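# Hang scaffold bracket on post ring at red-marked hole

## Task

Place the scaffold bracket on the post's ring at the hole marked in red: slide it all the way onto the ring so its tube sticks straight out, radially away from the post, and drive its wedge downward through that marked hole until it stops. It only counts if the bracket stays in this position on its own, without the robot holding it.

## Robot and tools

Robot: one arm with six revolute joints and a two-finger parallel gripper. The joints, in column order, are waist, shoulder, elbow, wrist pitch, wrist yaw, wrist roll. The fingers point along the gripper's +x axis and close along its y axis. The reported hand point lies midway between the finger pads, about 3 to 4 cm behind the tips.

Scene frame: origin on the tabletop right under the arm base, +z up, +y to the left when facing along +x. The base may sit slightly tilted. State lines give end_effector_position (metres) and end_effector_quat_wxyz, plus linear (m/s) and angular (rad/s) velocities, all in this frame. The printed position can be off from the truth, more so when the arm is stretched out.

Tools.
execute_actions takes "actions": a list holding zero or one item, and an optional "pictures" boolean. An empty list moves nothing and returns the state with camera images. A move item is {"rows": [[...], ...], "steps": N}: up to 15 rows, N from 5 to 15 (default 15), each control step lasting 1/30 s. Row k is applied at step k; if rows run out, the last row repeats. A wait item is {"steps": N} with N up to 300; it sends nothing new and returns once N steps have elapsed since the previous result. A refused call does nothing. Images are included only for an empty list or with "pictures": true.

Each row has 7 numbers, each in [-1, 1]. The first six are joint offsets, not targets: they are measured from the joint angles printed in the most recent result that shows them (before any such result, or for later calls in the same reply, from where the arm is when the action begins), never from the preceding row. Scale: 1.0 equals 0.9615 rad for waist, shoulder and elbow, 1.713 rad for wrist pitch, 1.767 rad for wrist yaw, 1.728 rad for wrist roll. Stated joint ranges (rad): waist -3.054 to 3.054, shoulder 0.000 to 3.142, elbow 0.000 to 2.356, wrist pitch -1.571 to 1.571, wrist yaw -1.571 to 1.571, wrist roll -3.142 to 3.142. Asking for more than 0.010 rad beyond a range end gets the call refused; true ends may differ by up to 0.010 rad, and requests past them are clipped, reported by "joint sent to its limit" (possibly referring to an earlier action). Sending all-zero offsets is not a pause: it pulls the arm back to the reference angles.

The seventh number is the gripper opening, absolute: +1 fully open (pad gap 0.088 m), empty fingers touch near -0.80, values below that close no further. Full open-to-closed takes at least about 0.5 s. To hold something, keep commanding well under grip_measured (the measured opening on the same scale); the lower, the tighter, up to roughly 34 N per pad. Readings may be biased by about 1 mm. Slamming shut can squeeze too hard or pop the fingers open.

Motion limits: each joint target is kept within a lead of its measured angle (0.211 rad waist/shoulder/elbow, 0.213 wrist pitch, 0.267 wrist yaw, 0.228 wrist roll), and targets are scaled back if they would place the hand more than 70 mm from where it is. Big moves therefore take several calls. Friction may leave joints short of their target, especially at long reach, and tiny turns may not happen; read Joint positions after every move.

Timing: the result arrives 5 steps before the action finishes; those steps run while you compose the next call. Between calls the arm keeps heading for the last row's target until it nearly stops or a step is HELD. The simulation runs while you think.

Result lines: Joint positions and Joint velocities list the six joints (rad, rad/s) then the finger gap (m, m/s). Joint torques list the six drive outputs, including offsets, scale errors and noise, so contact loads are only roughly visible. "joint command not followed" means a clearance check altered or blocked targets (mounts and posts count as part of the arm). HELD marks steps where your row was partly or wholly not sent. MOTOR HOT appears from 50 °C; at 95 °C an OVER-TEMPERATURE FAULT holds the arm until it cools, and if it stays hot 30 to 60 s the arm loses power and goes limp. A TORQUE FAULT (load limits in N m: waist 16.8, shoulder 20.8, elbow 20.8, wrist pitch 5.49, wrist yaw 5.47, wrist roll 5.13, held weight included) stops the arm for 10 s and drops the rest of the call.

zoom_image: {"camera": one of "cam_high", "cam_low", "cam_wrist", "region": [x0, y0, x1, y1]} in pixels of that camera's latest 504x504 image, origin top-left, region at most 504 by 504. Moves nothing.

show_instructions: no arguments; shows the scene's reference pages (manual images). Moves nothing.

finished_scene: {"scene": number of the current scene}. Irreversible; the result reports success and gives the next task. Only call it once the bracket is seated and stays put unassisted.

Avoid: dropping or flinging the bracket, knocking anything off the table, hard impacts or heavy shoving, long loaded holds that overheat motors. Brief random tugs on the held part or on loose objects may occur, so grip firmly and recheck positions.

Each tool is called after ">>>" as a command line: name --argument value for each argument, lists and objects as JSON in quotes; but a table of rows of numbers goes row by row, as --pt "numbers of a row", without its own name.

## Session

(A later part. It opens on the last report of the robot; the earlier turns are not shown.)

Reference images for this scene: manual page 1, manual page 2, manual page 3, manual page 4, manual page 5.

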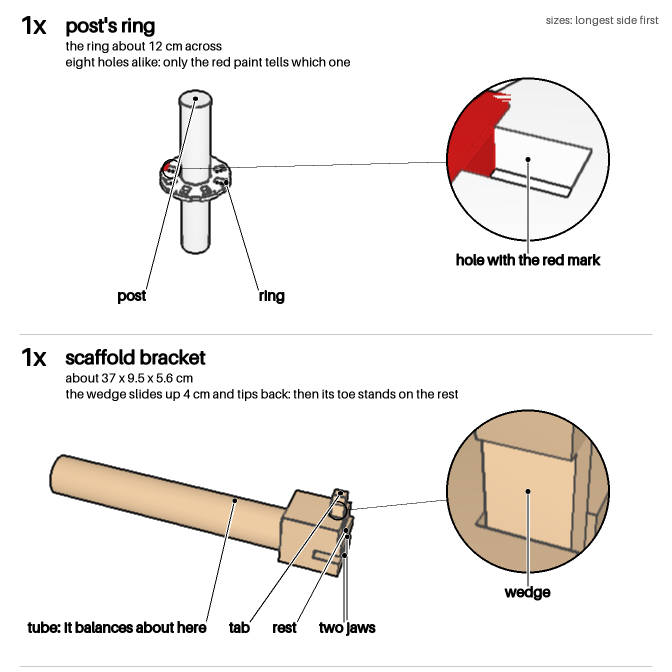

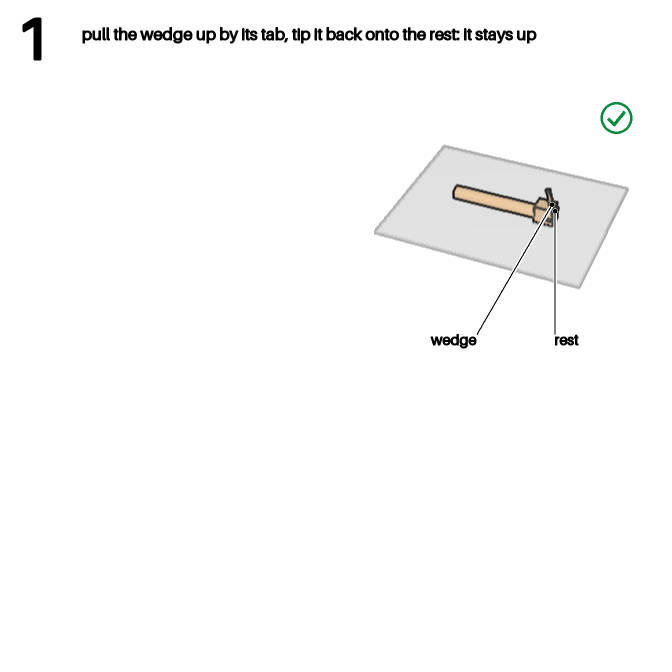

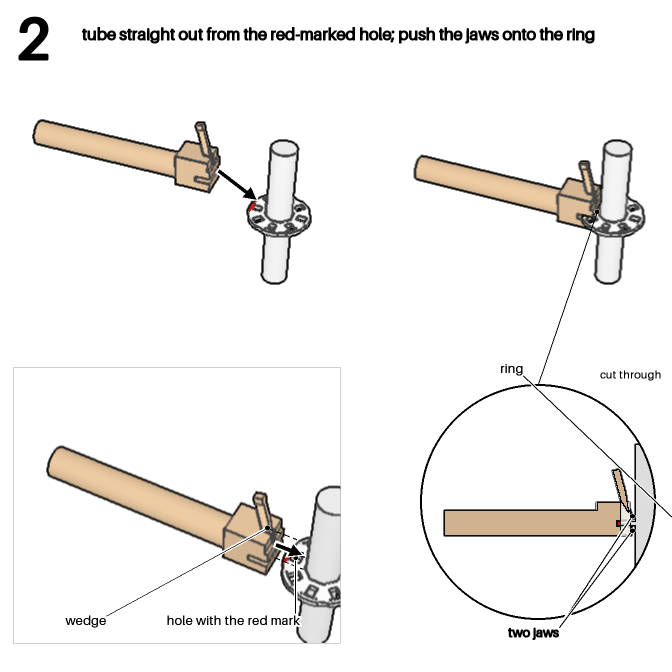

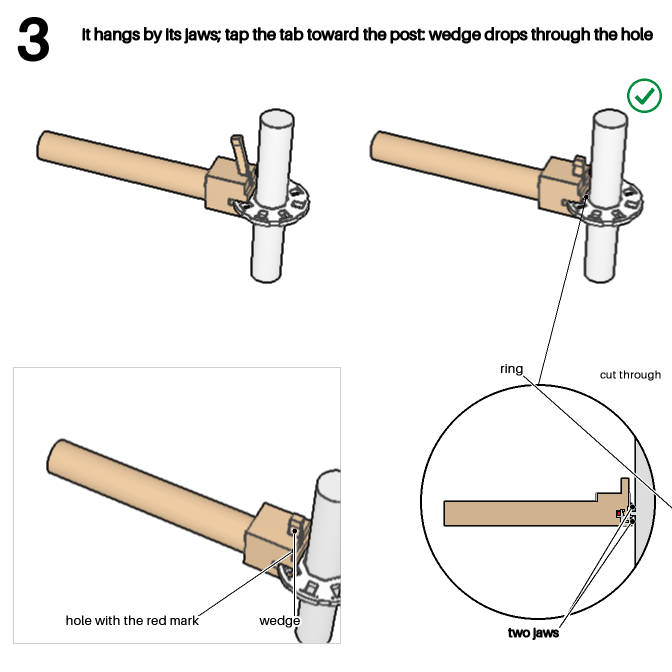

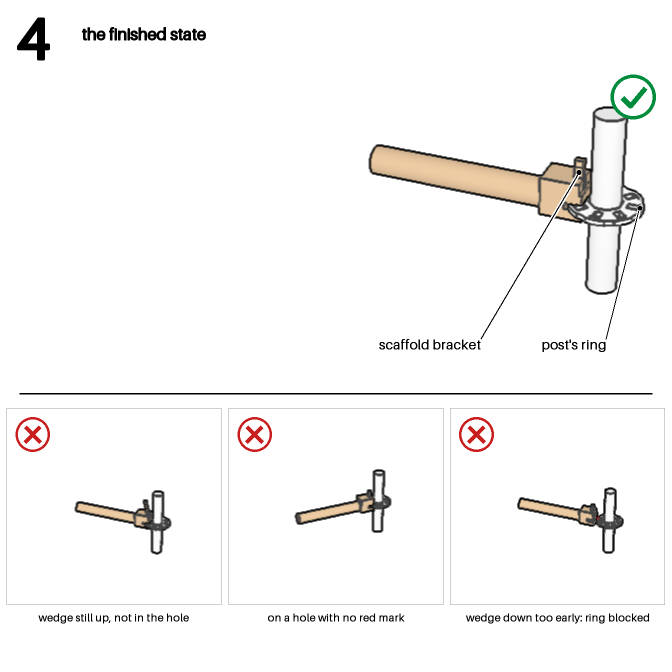

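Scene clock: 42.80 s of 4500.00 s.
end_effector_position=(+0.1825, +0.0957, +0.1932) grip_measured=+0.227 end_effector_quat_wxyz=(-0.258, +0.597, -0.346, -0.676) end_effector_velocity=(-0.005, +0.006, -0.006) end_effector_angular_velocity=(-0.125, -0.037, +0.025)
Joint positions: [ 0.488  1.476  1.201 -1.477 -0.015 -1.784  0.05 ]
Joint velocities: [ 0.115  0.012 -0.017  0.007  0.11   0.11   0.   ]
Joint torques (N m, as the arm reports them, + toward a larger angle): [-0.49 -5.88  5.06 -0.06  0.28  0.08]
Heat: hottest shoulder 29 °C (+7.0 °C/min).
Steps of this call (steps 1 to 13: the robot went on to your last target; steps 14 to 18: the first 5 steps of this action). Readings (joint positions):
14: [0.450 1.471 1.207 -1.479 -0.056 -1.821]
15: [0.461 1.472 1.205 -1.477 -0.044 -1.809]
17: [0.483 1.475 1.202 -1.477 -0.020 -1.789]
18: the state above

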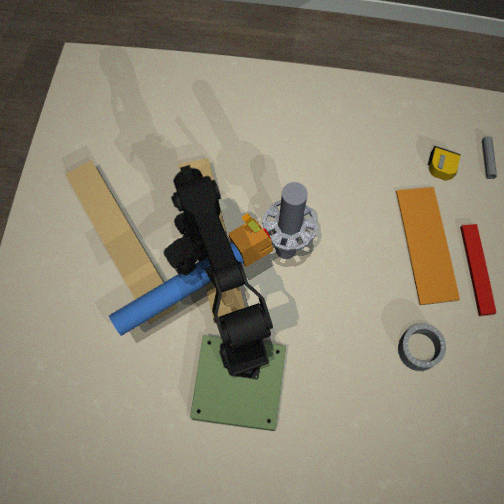

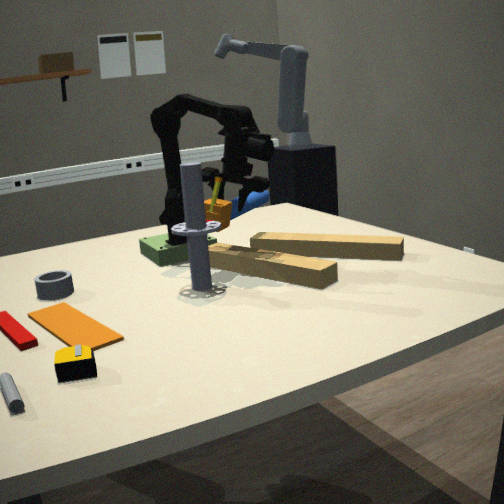

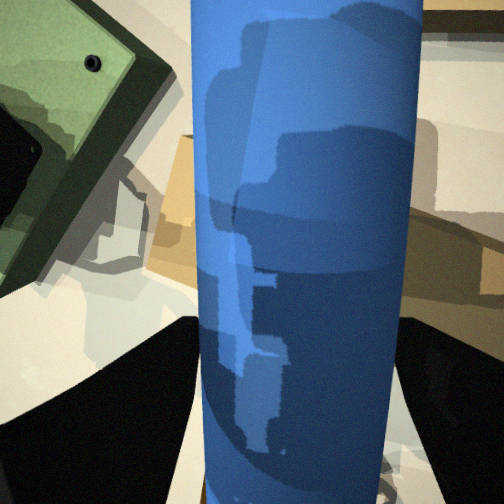

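>>> execute_actions --actions '[{"rows":[[-0.01,0,-0.008,0.002,0.008,-0.004,-0.5],[-0.015,0,-0.012,0.003,0.008,-0.006,-0.5],[-0.02,0,-0.016,0.005,0.008,-0.008,-0.5],[-0.02,0,-0.02,0.007,0.008,-0.008,-0.5],[-0.02,0,-0.024,0.009,0.008,-0.008,-0.5],[-0.02,0,-0.028,0.011,0.008,-0.008,-0.5],[-0.02,0,-0.032,0.013,0.008,-0.008,-0.5],[-0.02,0,-0.036,0.015,0.008,-0.008,-0.5],[-0.02,0,-0.04,0.017,0.008,-0.008,-0.5],[-0.02,0,-0.044,0.019,0.008,-0.008,-0.5],[-0.02,0,-0.048,0.021,0.008,-0.008,-0.5]],"steps":15}]' --pictures false

>>> execute_actions --actions '[{"steps":12}]' --pictures true

>>> zoom_image --camera "cam_low" --region '[170, 190, 250, 250]'

Scene clock: 45.13 s of 4500.00 s.
end_effector_position=(+0.1806, +0.0941, +0.1851) grip_measured=+0.227 end_effector_quat_wxyz=(-0.254, +0.594, -0.346, -0.680) end_effector_velocity=(-0.008, -0.008, -0.030) end_effector_angular_velocity=(-0.024, +0.040, +0.011)
Joint positions: [ 0.484  1.477  1.168 -1.453 -0.016 -1.796  0.05 ]
Joint velocities: [-0.012  0.002 -0.125  0.081  0.007 -0.022 -0.   ]
Joint torques (N m, as the arm reports them, + toward a larger angle): [-1.58 -5.13  4.38  0.16  0.56 -0.08]
Heat: hottest shoulder 29 °C (+6.6 °C/min).
Steps of this call (steps 1 to 5: the last 5 steps of your previous action; steps 6 to 30: the robot went on to your last target; steps 31 to 60: nothing new was sent; steps 61 to 70: the first 10 steps of this action). Readings (joint positions):
61: [0.496 1.477 1.200 -1.477 -0.007 -1.775]
62: [0.494 1.477 1.198 -1.476 -0.009 -1.779]
64: [0.488 1.477 1.192 -1.472 -0.014 -1.788]
68: [0.485 1.477 1.176 -1.460 -0.016 -1.795]
70: the state above

Scene clock: 45.53 s of 4500.00 s.
end_effector_position=(+0.1801, +0.0935, +0.1816) grip_measured=+0.227 end_effector_quat_wxyz=(-0.253, +0.594, -0.347, -0.681) end_effector_velocity=(-0.003, -0.001, -0.002) end_effector_angular_velocity=(+0.002, +0.020, +0.018)
Joint positions: [ 0.483  1.477  1.154 -1.442 -0.016 -1.797  0.05 ]
Joint velocities: [-0.002  0.002 -0.007 -0.007 -0.007 -0.022  0.   ]
Joint torques (N m, as the arm reports them, + toward a larger angle): [-1.44 -5.26  4.38  0.1   0.54 -0.06]
Heat: hottest shoulder 29 °C (+6.6 °C/min).
Kept back: nothing.
Steps of this call (steps 1 to 5: the last 5 steps of your previous action; steps 6 to 12: the robot went on to your last target). Readings (joint positions):
1: [0.484 1.477 1.164 -1.450 -0.016 -1.796]
2: [0.484 1.477 1.161 -1.447 -0.016 -1.796]
4: [0.483 1.477 1.157 -1.444 -0.016 -1.797]
8: [0.483 1.477 1.155 -1.442 -0.016 -1.797]
12: the state above

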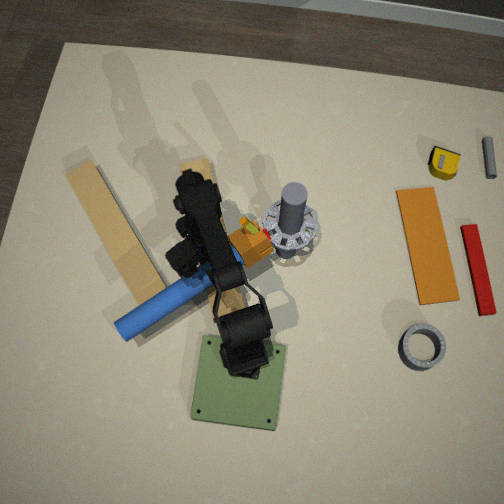

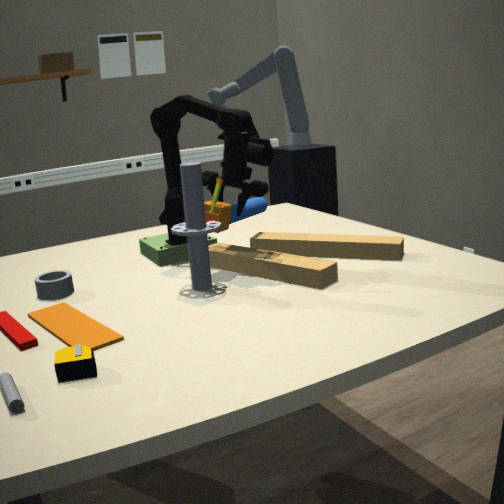

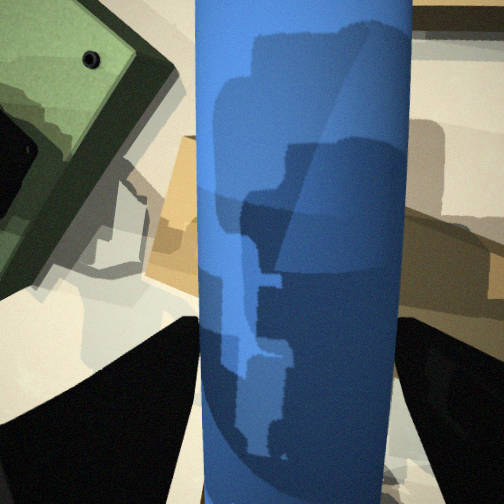

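Region (170, 190, 250, 250) of cam_low's 504x504 image, scaled by 6.300, with more detail than that image has; it fills the top 378 rows of this view, and the rest is white.

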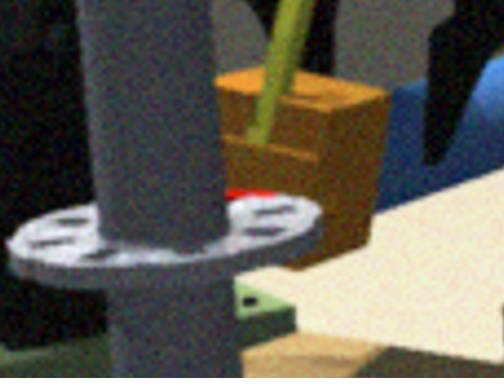

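>>> execute_actions --actions '[{"rows":[[-0.008,0,0.01,-0.002,0,0,-0.5],[-0.008,0,0.015,-0.004,0,0,-0.5],[-0.008,0,0.02,-0.006,0,0,-0.5],[-0.008,0,0.025,-0.008,0,0,-0.5],[-0.008,0,0.03,-0.011,0,0,-0.5],[-0.008,0,0.035,-0.014,0,0,-0.5],[-0.008,0,0.04,-0.017,0,0,-0.5],[-0.008,0,0.045,-0.02,0,0,-0.5],[-0.008,0,0.05,-0.023,0,0,-0.5]],"steps":15}]' --pictures false

>>> execute_actions --actions '[{"steps":12}]' --pictures true

>>> zoom_image --camera "cam_low" --region '[170, 170, 290, 260]'

Scene clock: 47.00 s of 4500.00 s.
end_effector_position=(+0.1797, +0.0934, +0.1863) grip_measured=+0.227 end_effector_quat_wxyz=(-0.253, +0.590, -0.348, -0.684) end_effector_velocity=(-0.003, +0.009, +0.028) end_effector_angular_velocity=(+0.058, +0.026, -0.022)
Joint positions: [ 0.479  1.481  1.175 -1.466 -0.022 -1.799  0.05 ]
Joint velocities: [-0.002 -0.002  0.11  -0.11  -0.066  0.007 -0.   ]
Joint torques (N m, as the arm reports them, + toward a larger angle): [-0.42 -5.63  5.86 -0.37  0.14  0.06]
Heat: hottest shoulder 29 °C (+6.4 °C/min).
Steps of this call (steps 1 to 30: the robot went on to your last target; steps 31 to 34: nothing new was sent; steps 35 to 44: the first 10 steps of this action). Readings (joint positions):
35: [0.483 1.478 1.152 -1.440 -0.016 -1.798]
36: [0.483 1.478 1.152 -1.440 -0.016 -1.798]
38: [0.482 1.479 1.153 -1.440 -0.016 -1.798]
42: [0.480 1.481 1.166 -1.457 -0.020 -1.799]
44: the state above

Scene clock: 47.40 s of 4500.00 s.
end_effector_position=(+0.1799, +0.0937, +0.1882) grip_measured=+0.227 end_effector_quat_wxyz=(-0.254, +0.590, -0.348, -0.684) end_effector_velocity=(-0.001, +0.000, +0.001) end_effector_angular_velocity=(+0.007, +0.006, +0.003)
Joint positions: [ 0.479  1.481  1.182 -1.473 -0.023 -1.799  0.05 ]
Joint velocities: [-0.002 -0.002  0.002 -0.007 -0.007 -0.007 -0.   ]
Joint torques (N m, as the arm reports them, + toward a larger angle): [-0.5  -5.58  6.07 -0.48  0.14  0.04]
Heat: hottest shoulder 29 °C (+6.3 °C/min).
Kept back: nothing.
Steps of this call (steps 1 to 5: the last 5 steps of your previous action; steps 6 to 12: the robot went on to your last target). Readings (joint positions):
1: [0.479 1.481 1.178 -1.469 -0.023 -1.799]
2: [0.479 1.481 1.180 -1.470 -0.023 -1.799]
4: [0.479 1.481 1.182 -1.471 -0.023 -1.799]
8: [0.479 1.481 1.182 -1.473 -0.023 -1.799]
12: the state above

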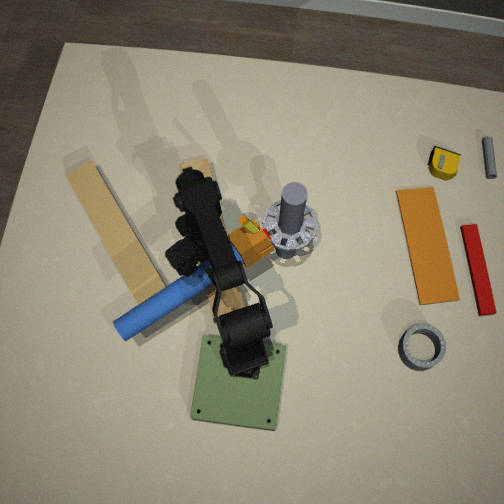

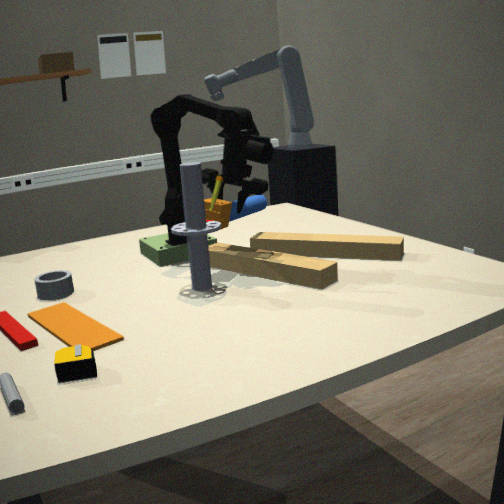

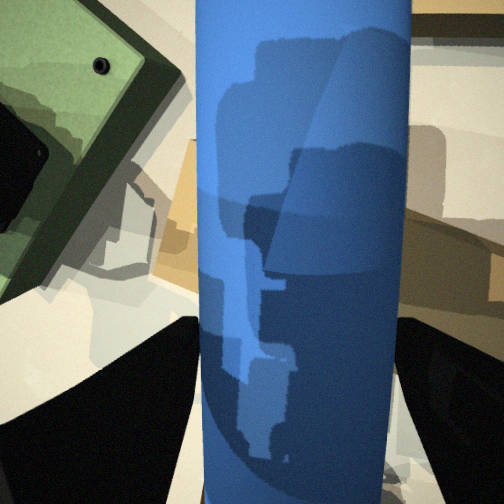

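Region (170, 170, 290, 260) of cam_low's 504x504 image, scaled by 4.200, with more detail than that image has; it fills the top 378 rows of this view, and the rest is white.

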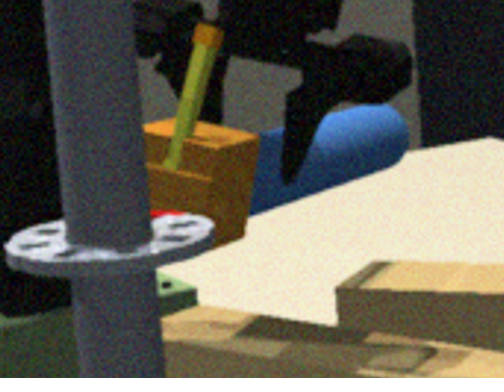

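>>> execute_actions --actions '[{"rows":[[0,0,0,0,-0.01,0.004,-0.5],[0,0,0,0,-0.02,0.008,-0.5],[0,0,0,0,-0.03,0.012,-0.5],[0,0,0,0,-0.04,0.016,-0.5],[0,0,0,0,-0.05,0.02,-0.5],[0,0,0,0,-0.056,0.024,-0.5]],"steps":12}]' --pictures false

>>> execute_actions --actions '[{"steps":10}]' --pictures true

>>> zoom_image --camera "cam_low" --region '[170, 170, 290, 260]'

>>> zoom_image --camera "cam_high" --region '[100, 180, 330, 350]'

Scene clock: 48.57 s of 4500.00 s.
end_effector_position=(+0.1751, +0.1034, +0.1881) grip_measured=+0.226 end_effector_quat_wxyz=(+0.279, -0.563, +0.345, +0.697) end_effector_velocity=(-0.021, +0.035, +0.001) end_effector_angular_velocity=(+0.218, +0.145, -0.169)
Joint positions: [ 0.479  1.483  1.181 -1.472 -0.096 -1.769  0.05 ]
Joint velocities: [-0.007  0.002 -0.012 -0.007 -0.286  0.11  -0.   ]
Joint torques (N m, as the arm reports them, + toward a larger angle): [-0.09 -5.42  4.43 -0.04 -0.33  0.01]
Heat: hottest shoulder 29 °C (+6.2 °C/min).
Steps of this call (steps 1 to 15: the robot went on to your last target; steps 16 to 28: nothing new was sent; steps 29 to 35: the first 7 steps of this action). Readings (joint positions):
29: [0.479 1.481 1.183 -1.473 -0.023 -1.799]
30: [0.479 1.482 1.183 -1.473 -0.025 -1.796]
32: [0.479 1.482 1.182 -1.473 -0.050 -1.786]
35: the state above

Scene clock: 48.90 s of 4500.00 s.
end_effector_position=(+0.1739, +0.1059, +0.1881) grip_measured=+0.226 end_effector_quat_wxyz=(+0.286, -0.556, +0.345, +0.700) end_effector_velocity=(-0.005, -0.002, +0.000) end_effector_angular_velocity=(-0.001, +0.027, +0.018)
Joint positions: [ 0.479  1.483  1.18  -1.471 -0.114 -1.76   0.05 ]
Joint velocities: [-0.002  0.002 -0.002 -0.022 -0.007 -0.022  0.   ]
Joint torques (N m, as the arm reports them, + toward a larger angle): [-0.03 -5.37  4.4  -0.03 -0.54  0.06]
Heat: hottest shoulder 29 °C (+6.1 °C/min).
Kept back: nothing.
Steps of this call (steps 1 to 5: the last 5 steps of your previous action; steps 6 to 10: the robot went on to your last target). Readings (joint positions):
1: [0.479 1.483 1.180 -1.472 -0.103 -1.766]
2: [0.479 1.483 1.180 -1.472 -0.106 -1.764]
4: [0.479 1.483 1.180 -1.472 -0.110 -1.762]
8: [0.479 1.483 1.180 -1.471 -0.114 -1.760]
10: the state above

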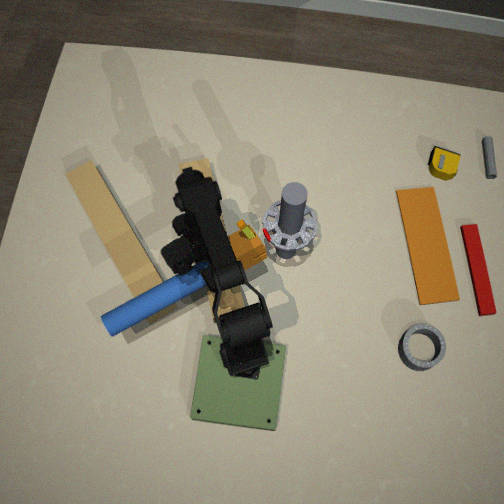

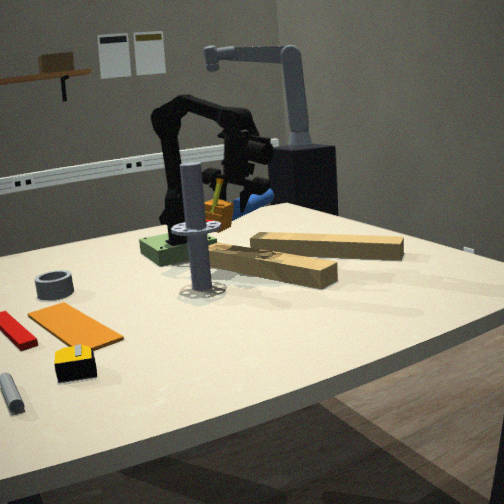

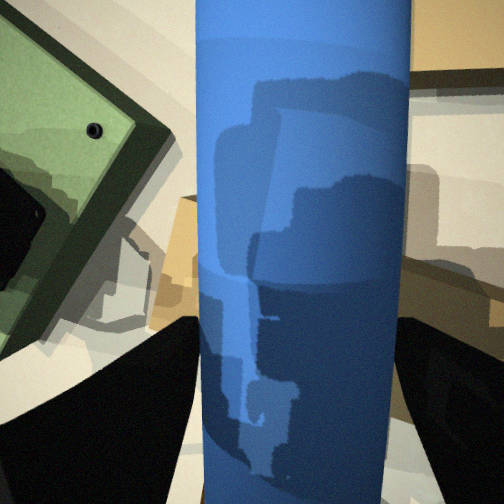

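Region (170, 170, 290, 260) of cam_low's 504x504 image, scaled by 4.200, with more detail than that image has; it fills the top 378 rows of this view, and the rest is white.

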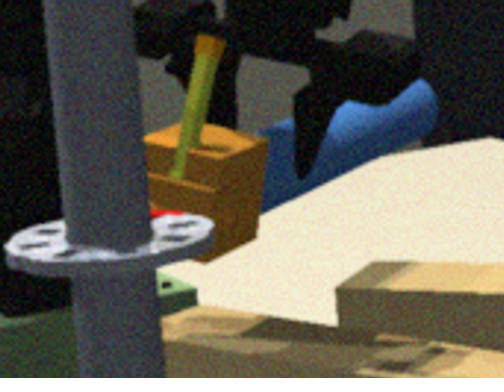

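Region (100, 180, 330, 350) of cam_high's 504x504 image, scaled by 2.191, with more detail than that image has; it fills the top 373 rows of this view, and the rest is white.

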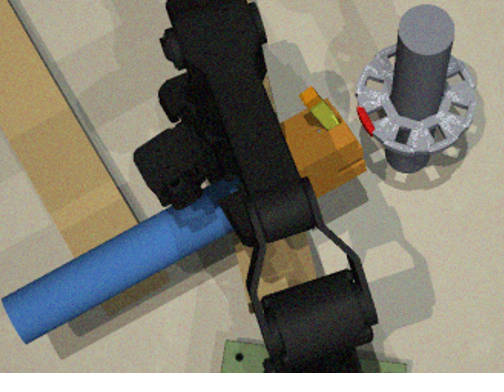

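>>> execute_actions --actions '[{"rows":[[-0.006,0.008,0.008,0.001,0,-0.003,-0.5],[-0.012,0.016,0.016,0.002,0,-0.007,-0.5],[-0.018,0.024,0.024,0.003,0,-0.01,-0.5],[-0.024,0.032,0.032,0.004,0,-0.013,-0.5],[-0.03,0.04,0.04,0.004,0,-0.017,-0.5],[-0.036,0.04,0.04,0.004,0,-0.02,-0.5],[-0.042,0.04,0.04,0.004,0,-0.023,-0.5],[-0.048,0.04,0.04,0.004,0,-0.027,-0.5],[-0.054,0.04,0.04,0.004,0,-0.03,-0.5],[-0.06,0.04,0.04,0.004,0,-0.033,-0.5]],"steps":15}]' --pictures false

>>> execute_actions --actions '[{"steps":10}]' --pictures true

>>> zoom_image --camera "cam_low" --region '[170, 170, 290, 260]'

>>> zoom_image --camera "cam_high" --region '[200, 180, 330, 300]'

Scene clock: 49.93 s of 4500.00 s.
end_effector_position=(+0.1854, +0.1017, +0.1838) grip_measured=+0.226 end_effector_quat_wxyz=(+0.286, -0.552, +0.345, +0.703) end_effector_velocity=(+0.024, -0.031, +0.006) end_effector_angular_velocity=(+0.046, -0.026, +0.006)
Joint positions: [ 0.438  1.523  1.198 -1.46  -0.114 -1.801  0.05 ]
Joint velocities: [-0.173  0.002  0.032 -0.007  0.007 -0.183 -0.   ]
Joint torques (N m, as the arm reports them, + toward a larger angle): [-0.19 -5.77  5.78 -0.3  -0.25 -0.11]
Heat: hottest shoulder 29 °C (+6.0 °C/min).
Steps of this call (steps 1 to 21: the robot went on to your last target; steps 22 to 31: the first 10 steps of this action). Readings (joint positions):
22: [0.479 1.484 1.180 -1.471 -0.115 -1.760]
23: [0.478 1.487 1.180 -1.471 -0.115 -1.761]
25: [0.471 1.498 1.182 -1.469 -0.115 -1.769]
29: [0.450 1.521 1.195 -1.460 -0.114 -1.790]
31: the state above

Scene clock: 50.27 s of 4500.00 s.
end_effector_position=(+0.1873, +0.0993, +0.1842) grip_measured=+0.226 end_effector_quat_wxyz=(+0.287, -0.552, +0.343, +0.703) end_effector_velocity=(-0.004, -0.001, +0.001) end_effector_angular_velocity=(-0.000, +0.023, +0.003)
Joint positions: [ 0.424  1.524  1.2   -1.46  -0.113 -1.814  0.05 ]
Joint velocities: [-0.002  0.002  0.002 -0.022 -0.007 -0.007 -0.   ]
Joint torques (N m, as the arm reports them, + toward a larger angle): [-0.31 -5.67  5.92 -0.28 -0.29 -0.1 ]
Heat: hottest shoulder 29 °C (+6.0 °C/min).
Kept back: nothing.
Steps of this call (steps 1 to 5: the last 5 steps of your previous action; steps 6 to 10: the robot went on to your last target). Readings (joint positions):
1: [0.433 1.524 1.199 -1.460 -0.113 -1.805]
2: [0.429 1.524 1.200 -1.460 -0.113 -1.808]
4: [0.425 1.524 1.200 -1.460 -0.113 -1.812]
8: [0.424 1.524 1.200 -1.460 -0.113 -1.814]
10: the state above

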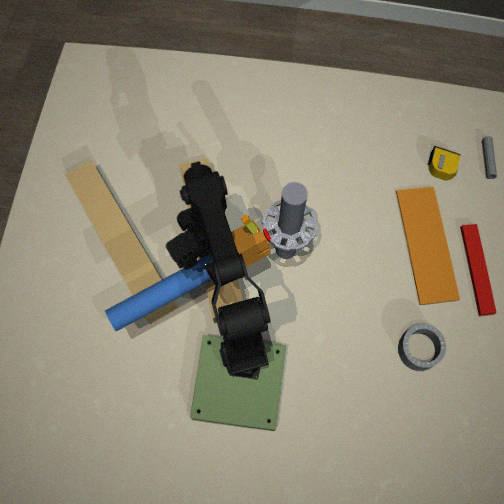

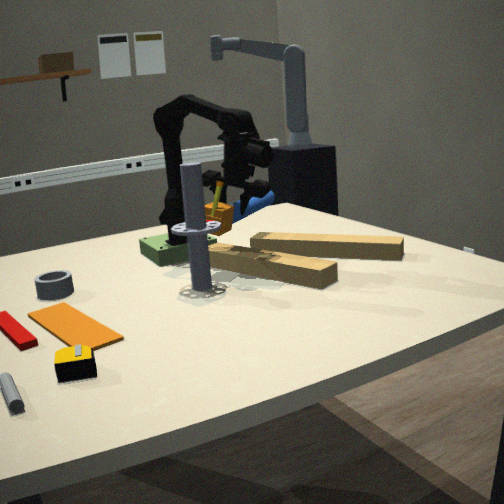

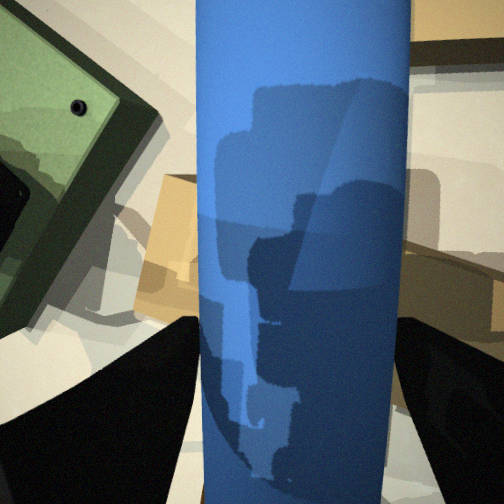

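Region (170, 170, 290, 260) of cam_low's 504x504 image, scaled by 4.200, with more detail than that image has; it fills the top 378 rows of this view, and the rest is white.

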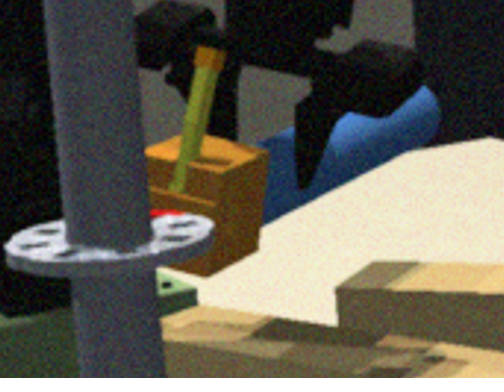

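Region (200, 180, 330, 300) of cam_high's 504x504 image, scaled by 3.877, with more detail than that image has; it fills the top 465 rows of this view, and the rest is white.

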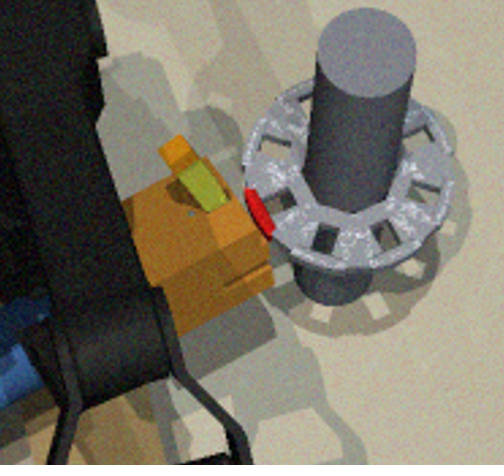

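>>> execute_actions --actions '[{"rows":[[0,0,0.01,-0.003,0,0,-0.5],[0,0,0.018,-0.007,0,0,-0.5],[0,0,0.022,-0.009,0,0,-0.5],[-0.008,0,0.022,-0.009,0,-0.004,-0.5],[-0.016,0,0.018,-0.009,0,-0.009,-0.5],[-0.024,0,0.018,-0.009,0,-0.013,-0.5],[-0.032,0,0.018,-0.009,0,-0.018,-0.5],[-0.04,0,0.018,-0.009,0,-0.022,-0.5],[-0.048,0,0.018,-0.009,0,-0.027,-0.5],[-0.056,0,0.018,-0.009,0,-0.031,-0.5],[-0.064,0,0.018,-0.009,0,-0.036,-0.5],[-0.072,0,0.018,-0.009,0,-0.04,-0.5]],"steps":15}]' --pictures false

>>> execute_actions --actions '[{"steps":10}]' --pictures true

>>> zoom_image --camera "cam_low" --region '[170, 170, 290, 260]'

>>> zoom_image --camera "cam_high" --region '[200, 180, 330, 300]'

Scene clock: 51.20 s of 4500.00 s.
end_effector_position=(+0.1884, +0.0940, +0.1845) grip_measured=+0.226 end_effector_quat_wxyz=(+0.288, -0.547, +0.340, +0.708) end_effector_velocity=(-0.008, -0.012, +0.004) end_effector_angular_velocity=(+0.139, +0.104, +0.051)
Joint positions: [ 0.395  1.526  1.201 -1.469 -0.119 -1.849  0.05 ]
Joint velocities: [-0.129  0.002 -0.002 -0.066 -0.125 -0.212 -0.   ]
Joint torques (N m, as the arm reports them, + toward a larger angle): [-1.3  -5.69  5.67 -0.37  0.16 -0.09]
Heat: hottest shoulder 29 °C (+5.9 °C/min).
Steps of this call (steps 1 to 18: the robot went on to your last target; steps 19 to 28: the first 10 steps of this action). Readings (joint positions):
19: [0.424 1.524 1.200 -1.460 -0.113 -1.815]
20: [0.424 1.524 1.200 -1.460 -0.113 -1.815]
22: [0.424 1.525 1.201 -1.462 -0.113 -1.815]
26: [0.407 1.526 1.201 -1.467 -0.113 -1.835]
28: the state above

Scene clock: 51.53 s of 4500.00 s.
end_effector_position=(+0.1878, +0.0926, +0.1852) grip_measured=+0.226 end_effector_quat_wxyz=(+0.288, -0.542, +0.333, +0.716) end_effector_velocity=(-0.005, -0.001, +0.001) end_effector_angular_velocity=(+0.014, +0.028, -0.010)
Joint positions: [ 0.377  1.526  1.201 -1.476 -0.137 -1.879  0.05 ]
Joint velocities: [-0.012 -0.002 -0.002 -0.022 -0.022 -0.007 -0.   ]
Joint torques (N m, as the arm reports them, + toward a larger angle): [-2.23 -5.66  5.63  0.06  0.8  -0.11]
Heat: hottest shoulder 29 °C (+5.8 °C/min).
Kept back: nothing.
Steps of this call (steps 1 to 5: the last 5 steps of your previous action; steps 6 to 10: the robot went on to your last target). Readings (joint positions):
1: [0.391 1.526 1.201 -1.471 -0.123 -1.856]
2: [0.387 1.526 1.201 -1.473 -0.127 -1.864]
4: [0.380 1.526 1.201 -1.474 -0.133 -1.873]
8: [0.377 1.526 1.201 -1.476 -0.136 -1.878]
10: the state above

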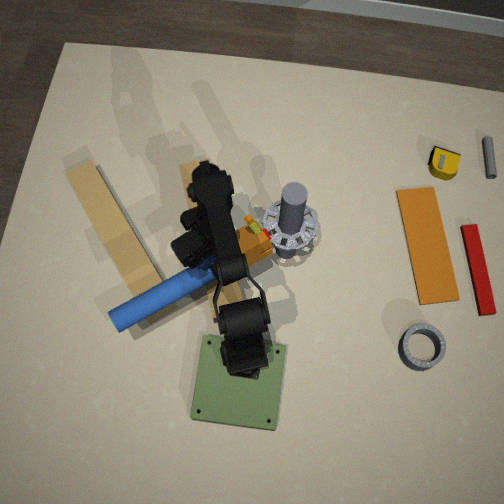

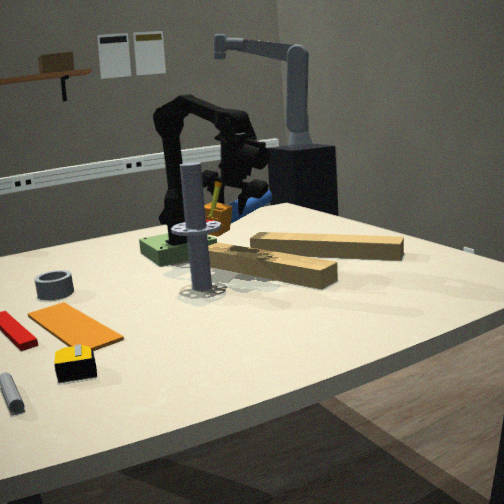

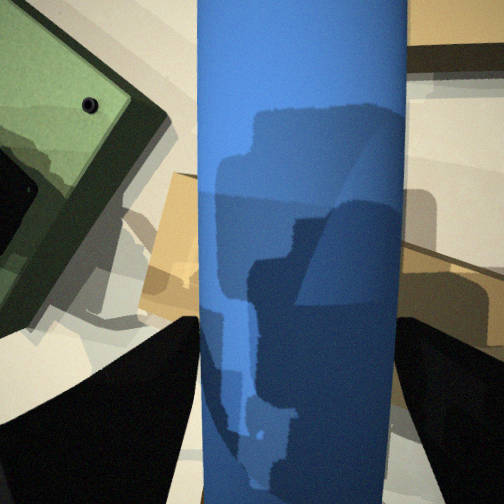

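Region (170, 170, 290, 260) of cam_low's 504x504 image, scaled by 4.200, with more detail than that image has; it fills the top 378 rows of this view, and the rest is white.

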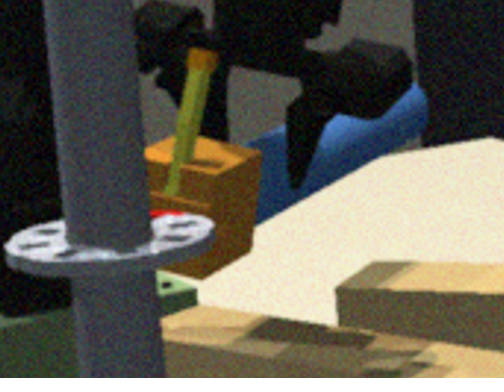

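Region (200, 180, 330, 300) of cam_high's 504x504 image, scaled by 3.877, with more detail than that image has; it fills the top 465 rows of this view, and the rest is white.

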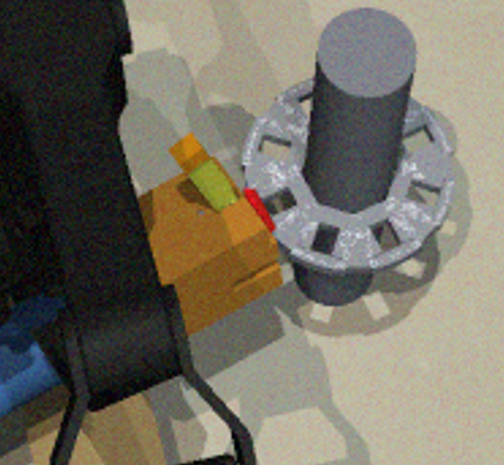

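>>> execute_actions --actions '[{"rows":[[0.015,0,0.01,-0.003,0.008,0.008,-0.5],[0.03,0,0.02,-0.006,0.013,0.016,-0.5],[0.04,0,0.03,-0.009,0.013,0.022,-0.5],[0.04,0,0.04,-0.012,0.013,0.022,-0.5],[0.04,0,0.04,-0.013,0.013,0.022,-0.5]],"steps":12}]' --pictures false

>>> execute_actions --actions '[{"steps":10}]' --pictures true

>>> zoom_image --camera "cam_low" --region '[170, 170, 290, 260]'

Scene clock: 52.27 s of 4500.00 s.
end_effector_position=(+0.1875, +0.0958, +0.1876) grip_measured=+0.226 end_effector_quat_wxyz=(+0.279, -0.550, +0.340, +0.710) end_effector_velocity=(+0.003, +0.014, +0.023) end_effector_angular_velocity=(+0.006, -0.026, -0.000)
Joint positions: [ 0.409  1.531  1.217 -1.486 -0.112 -1.848  0.05 ]
Joint velocities: [ 0.051  0.002  0.1   -0.066 -0.007  0.051 -0.   ]
Joint torques (N m, as the arm reports them, + toward a larger angle): [ 0.08 -6.03  5.69 -0.56 -0.32  0.05]
Heat: hottest shoulder 29 °C (+5.7 °C/min).
Steps of this call (steps 1 to 15: the robot went on to your last target; steps 16 to 22: the first 7 steps of this action). Readings (joint positions):
16: [0.377 1.526 1.201 -1.476 -0.137 -1.879]
17: [0.382 1.527 1.201 -1.476 -0.131 -1.873]
19: [0.398 1.530 1.205 -1.478 -0.114 -1.857]
22: the state above

Scene clock: 52.60 s of 4500.00 s.
end_effector_position=(+0.1874, +0.0966, +0.1887) grip_measured=+0.226 end_effector_quat_wxyz=(+0.279, -0.550, +0.341, +0.709) end_effector_velocity=(+0.001, -0.001, +0.000) end_effector_angular_velocity=(-0.000, -0.014, +0.006)
Joint positions: [ 0.413  1.531  1.222 -1.49  -0.112 -1.843  0.05 ]
Joint velocities: [-0.002 -0.007 -0.002  0.007  0.007 -0.007 -0.   ]
Joint torques (N m, as the arm reports them, + toward a larger angle): [ 0.26 -6.03  5.81 -0.56 -0.32  0.03]
Heat: hottest shoulder 29 °C (+5.7 °C/min).
Kept back: nothing.
Steps of this call (steps 1 to 5: the last 5 steps of your previous action; steps 6 to 10: the robot went on to your last target). Readings (joint positions):
1: [0.411 1.531 1.220 -1.487 -0.112 -1.846]
2: [0.412 1.531 1.222 -1.487 -0.112 -1.845]
4: [0.412 1.531 1.222 -1.488 -0.112 -1.844]
8: [0.413 1.531 1.222 -1.490 -0.112 -1.843]
10: the state above

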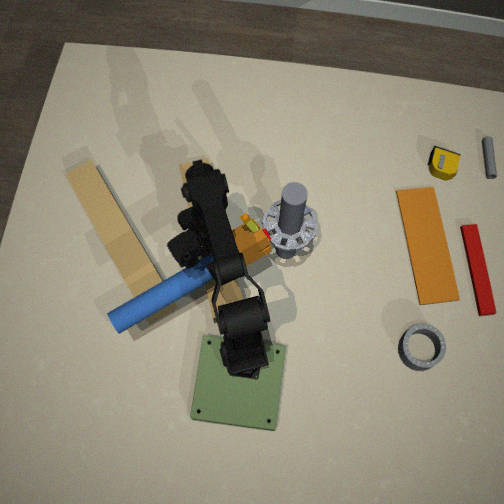

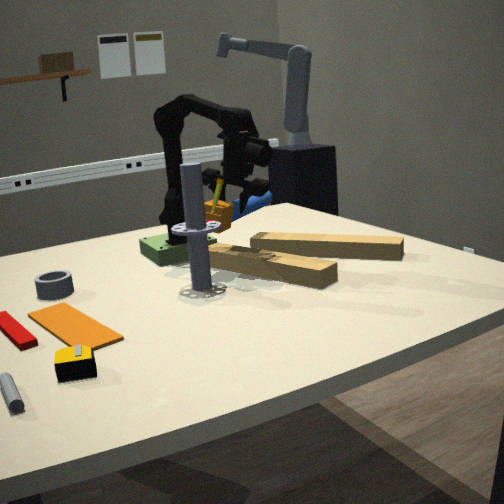

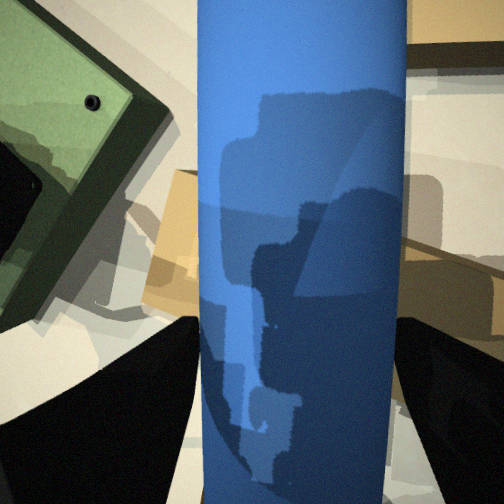

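Region (170, 170, 290, 260) of cam_low's 504x504 image, scaled by 4.200, with more detail than that image has; it fills the top 378 rows of this view, and the rest is white.

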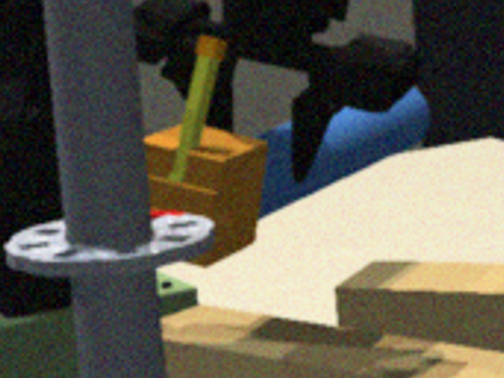

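>>> execute_actions --actions '[{"rows":[[-0.008,0,0,0,0,-0.004,-0.5],[-0.016,0,0,0,0,-0.009,-0.5],[-0.024,0,0,0,0,-0.013,-0.5],[-0.032,0,0,0,0,-0.018,-0.5],[-0.04,0,0,0,0,-0.022,-0.5],[-0.048,0,0,0,0,-0.027,-0.5],[-0.056,0,0,0,0,-0.031,-0.5],[-0.064,0,0,0,0,-0.036,-0.5]],"steps":14}]' --pictures false

>>> execute_actions --actions '[{"steps":10}]' --pictures false

Scene clock: 53.13 s of 4500.00 s.
end_effector_position=(+0.1883, +0.0929, +0.1883) grip_measured=+0.226 end_effector_quat_wxyz=(+0.283, -0.543, +0.331, +0.718) end_effector_velocity=(-0.004, -0.007, -0.003) end_effector_angular_velocity=(+0.127, +0.066, +0.024)
Joint positions: [ 0.38   1.532  1.219 -1.492 -0.134 -1.887  0.05 ]
Joint velocities: [-0.1   -0.002 -0.032 -0.007 -0.11  -0.154 -0.   ]
Joint torques (N m, as the arm reports them, + toward a larger angle): [-2.09 -5.64  4.54  0.14  0.81 -0.16]
Heat: hottest shoulder 29 °C (+5.6 °C/min).
Steps of this call (steps 1 to 7: the robot went on to your last target; steps 8 to 16: the first 9 steps of this action). Readings (joint positions):
8: [0.413 1.531 1.222 -1.490 -0.112 -1.843]
9: [0.411 1.531 1.222 -1.490 -0.112 -1.845]
11: [0.402 1.532 1.222 -1.490 -0.111 -1.857]
15: [0.384 1.532 1.220 -1.492 -0.129 -1.881]
16: the state above

Scene clock: 53.47 s of 4500.00 s.
end_effector_position=(+0.1880, +0.0924, +0.1880) grip_measured=+0.226 end_effector_quat_wxyz=(+0.283, -0.541, +0.328, +0.721) end_effector_velocity=(-0.003, +0.001, -0.000) end_effector_angular_velocity=(+0.018, +0.019, -0.005)
Joint positions: [ 0.374  1.532  1.217 -1.493 -0.14  -1.899  0.05 ]
Joint velocities: [-0.007 -0.002 -0.007 -0.007 -0.022 -0.007  0.   ]
Joint torques (N m, as the arm reports them, + toward a larger angle): [-2.22 -5.59  4.65  0.21  0.95 -0.21]
Heat: hottest shoulder 29 °C (+5.6 °C/min).
Kept back: nothing.
Steps of this call (steps 1 to 5: the last 5 steps of your previous action; steps 6 to 10: the robot went on to your last target). Readings (joint positions):
1: [0.377 1.532 1.218 -1.492 -0.136 -1.891]
2: [0.376 1.532 1.217 -1.492 -0.138 -1.894]
4: [0.375 1.532 1.217 -1.493 -0.139 -1.896]
8: [0.374 1.532 1.217 -1.493 -0.140 -1.898]
10: the state above

>>> execute_actions --actions '[{"rows":[[0.02,0,0,0,0.015,0.01,-0.5]],"steps":8}]' --pictures true

>>> zoom_image --camera "cam_low" --region '[185, 195, 245, 240]'

>>> zoom_image --camera "cam_high" --region '[235, 205, 295, 265]'

Scene clock: 53.83 s of 4500.00 s.
end_effector_position=(+0.1871, +0.0924, +0.1864) grip_measured=+0.226 end_effector_quat_wxyz=(+0.276, -0.544, +0.332, +0.720) end_effector_velocity=(-0.010, +0.004, -0.018) end_effector_angular_velocity=(-0.157, +0.024, +0.089)
Joint positions: [ 0.385  1.534  1.212 -1.492 -0.126 -1.892  0.05 ]
Joint velocities: [ 0.125  0.042 -0.037  0.007  0.125  0.066 -0.   ]
Joint torques (N m, as the arm reports them, + toward a larger angle): [-0.46 -6.    4.84 -0.09  0.17  0.07]
Heat: hottest shoulder 29 °C (+5.6 °C/min).
Steps of this call (steps 1 to 8: the robot went on to your last target; steps 9 to 11: the first 3 steps of this action). Readings (joint positions):
9: [0.375 1.532 1.215 -1.493 -0.138 -1.899]
10: [0.380 1.533 1.214 -1.492 -0.132 -1.895]
11: the state above

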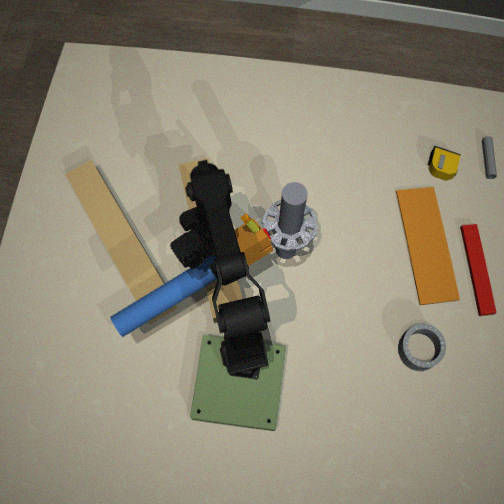

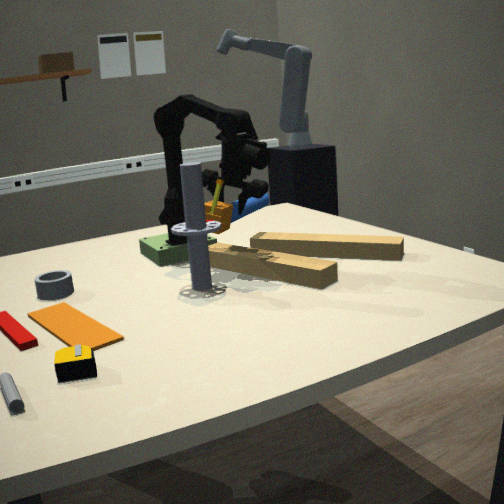

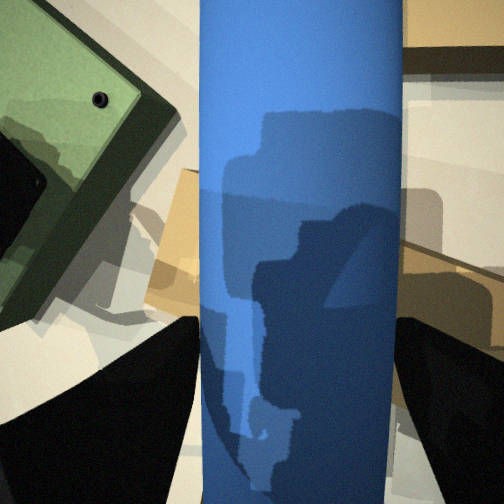

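Region (185, 195, 245, 240) of cam_low's 504x504 image, scaled by 8.400, with more detail than that image has; it fills the top 378 rows of this view, and the rest is white.

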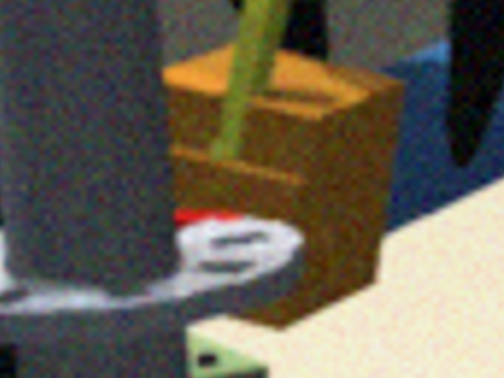

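Region (235, 205, 295, 265) of cam_high's 504x504 image, scaled by 8.400, with more detail than that image has.

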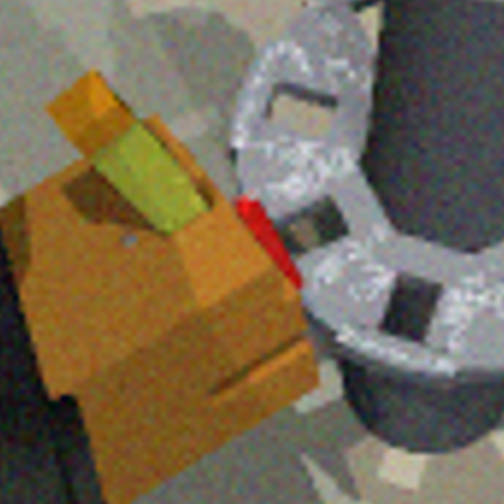

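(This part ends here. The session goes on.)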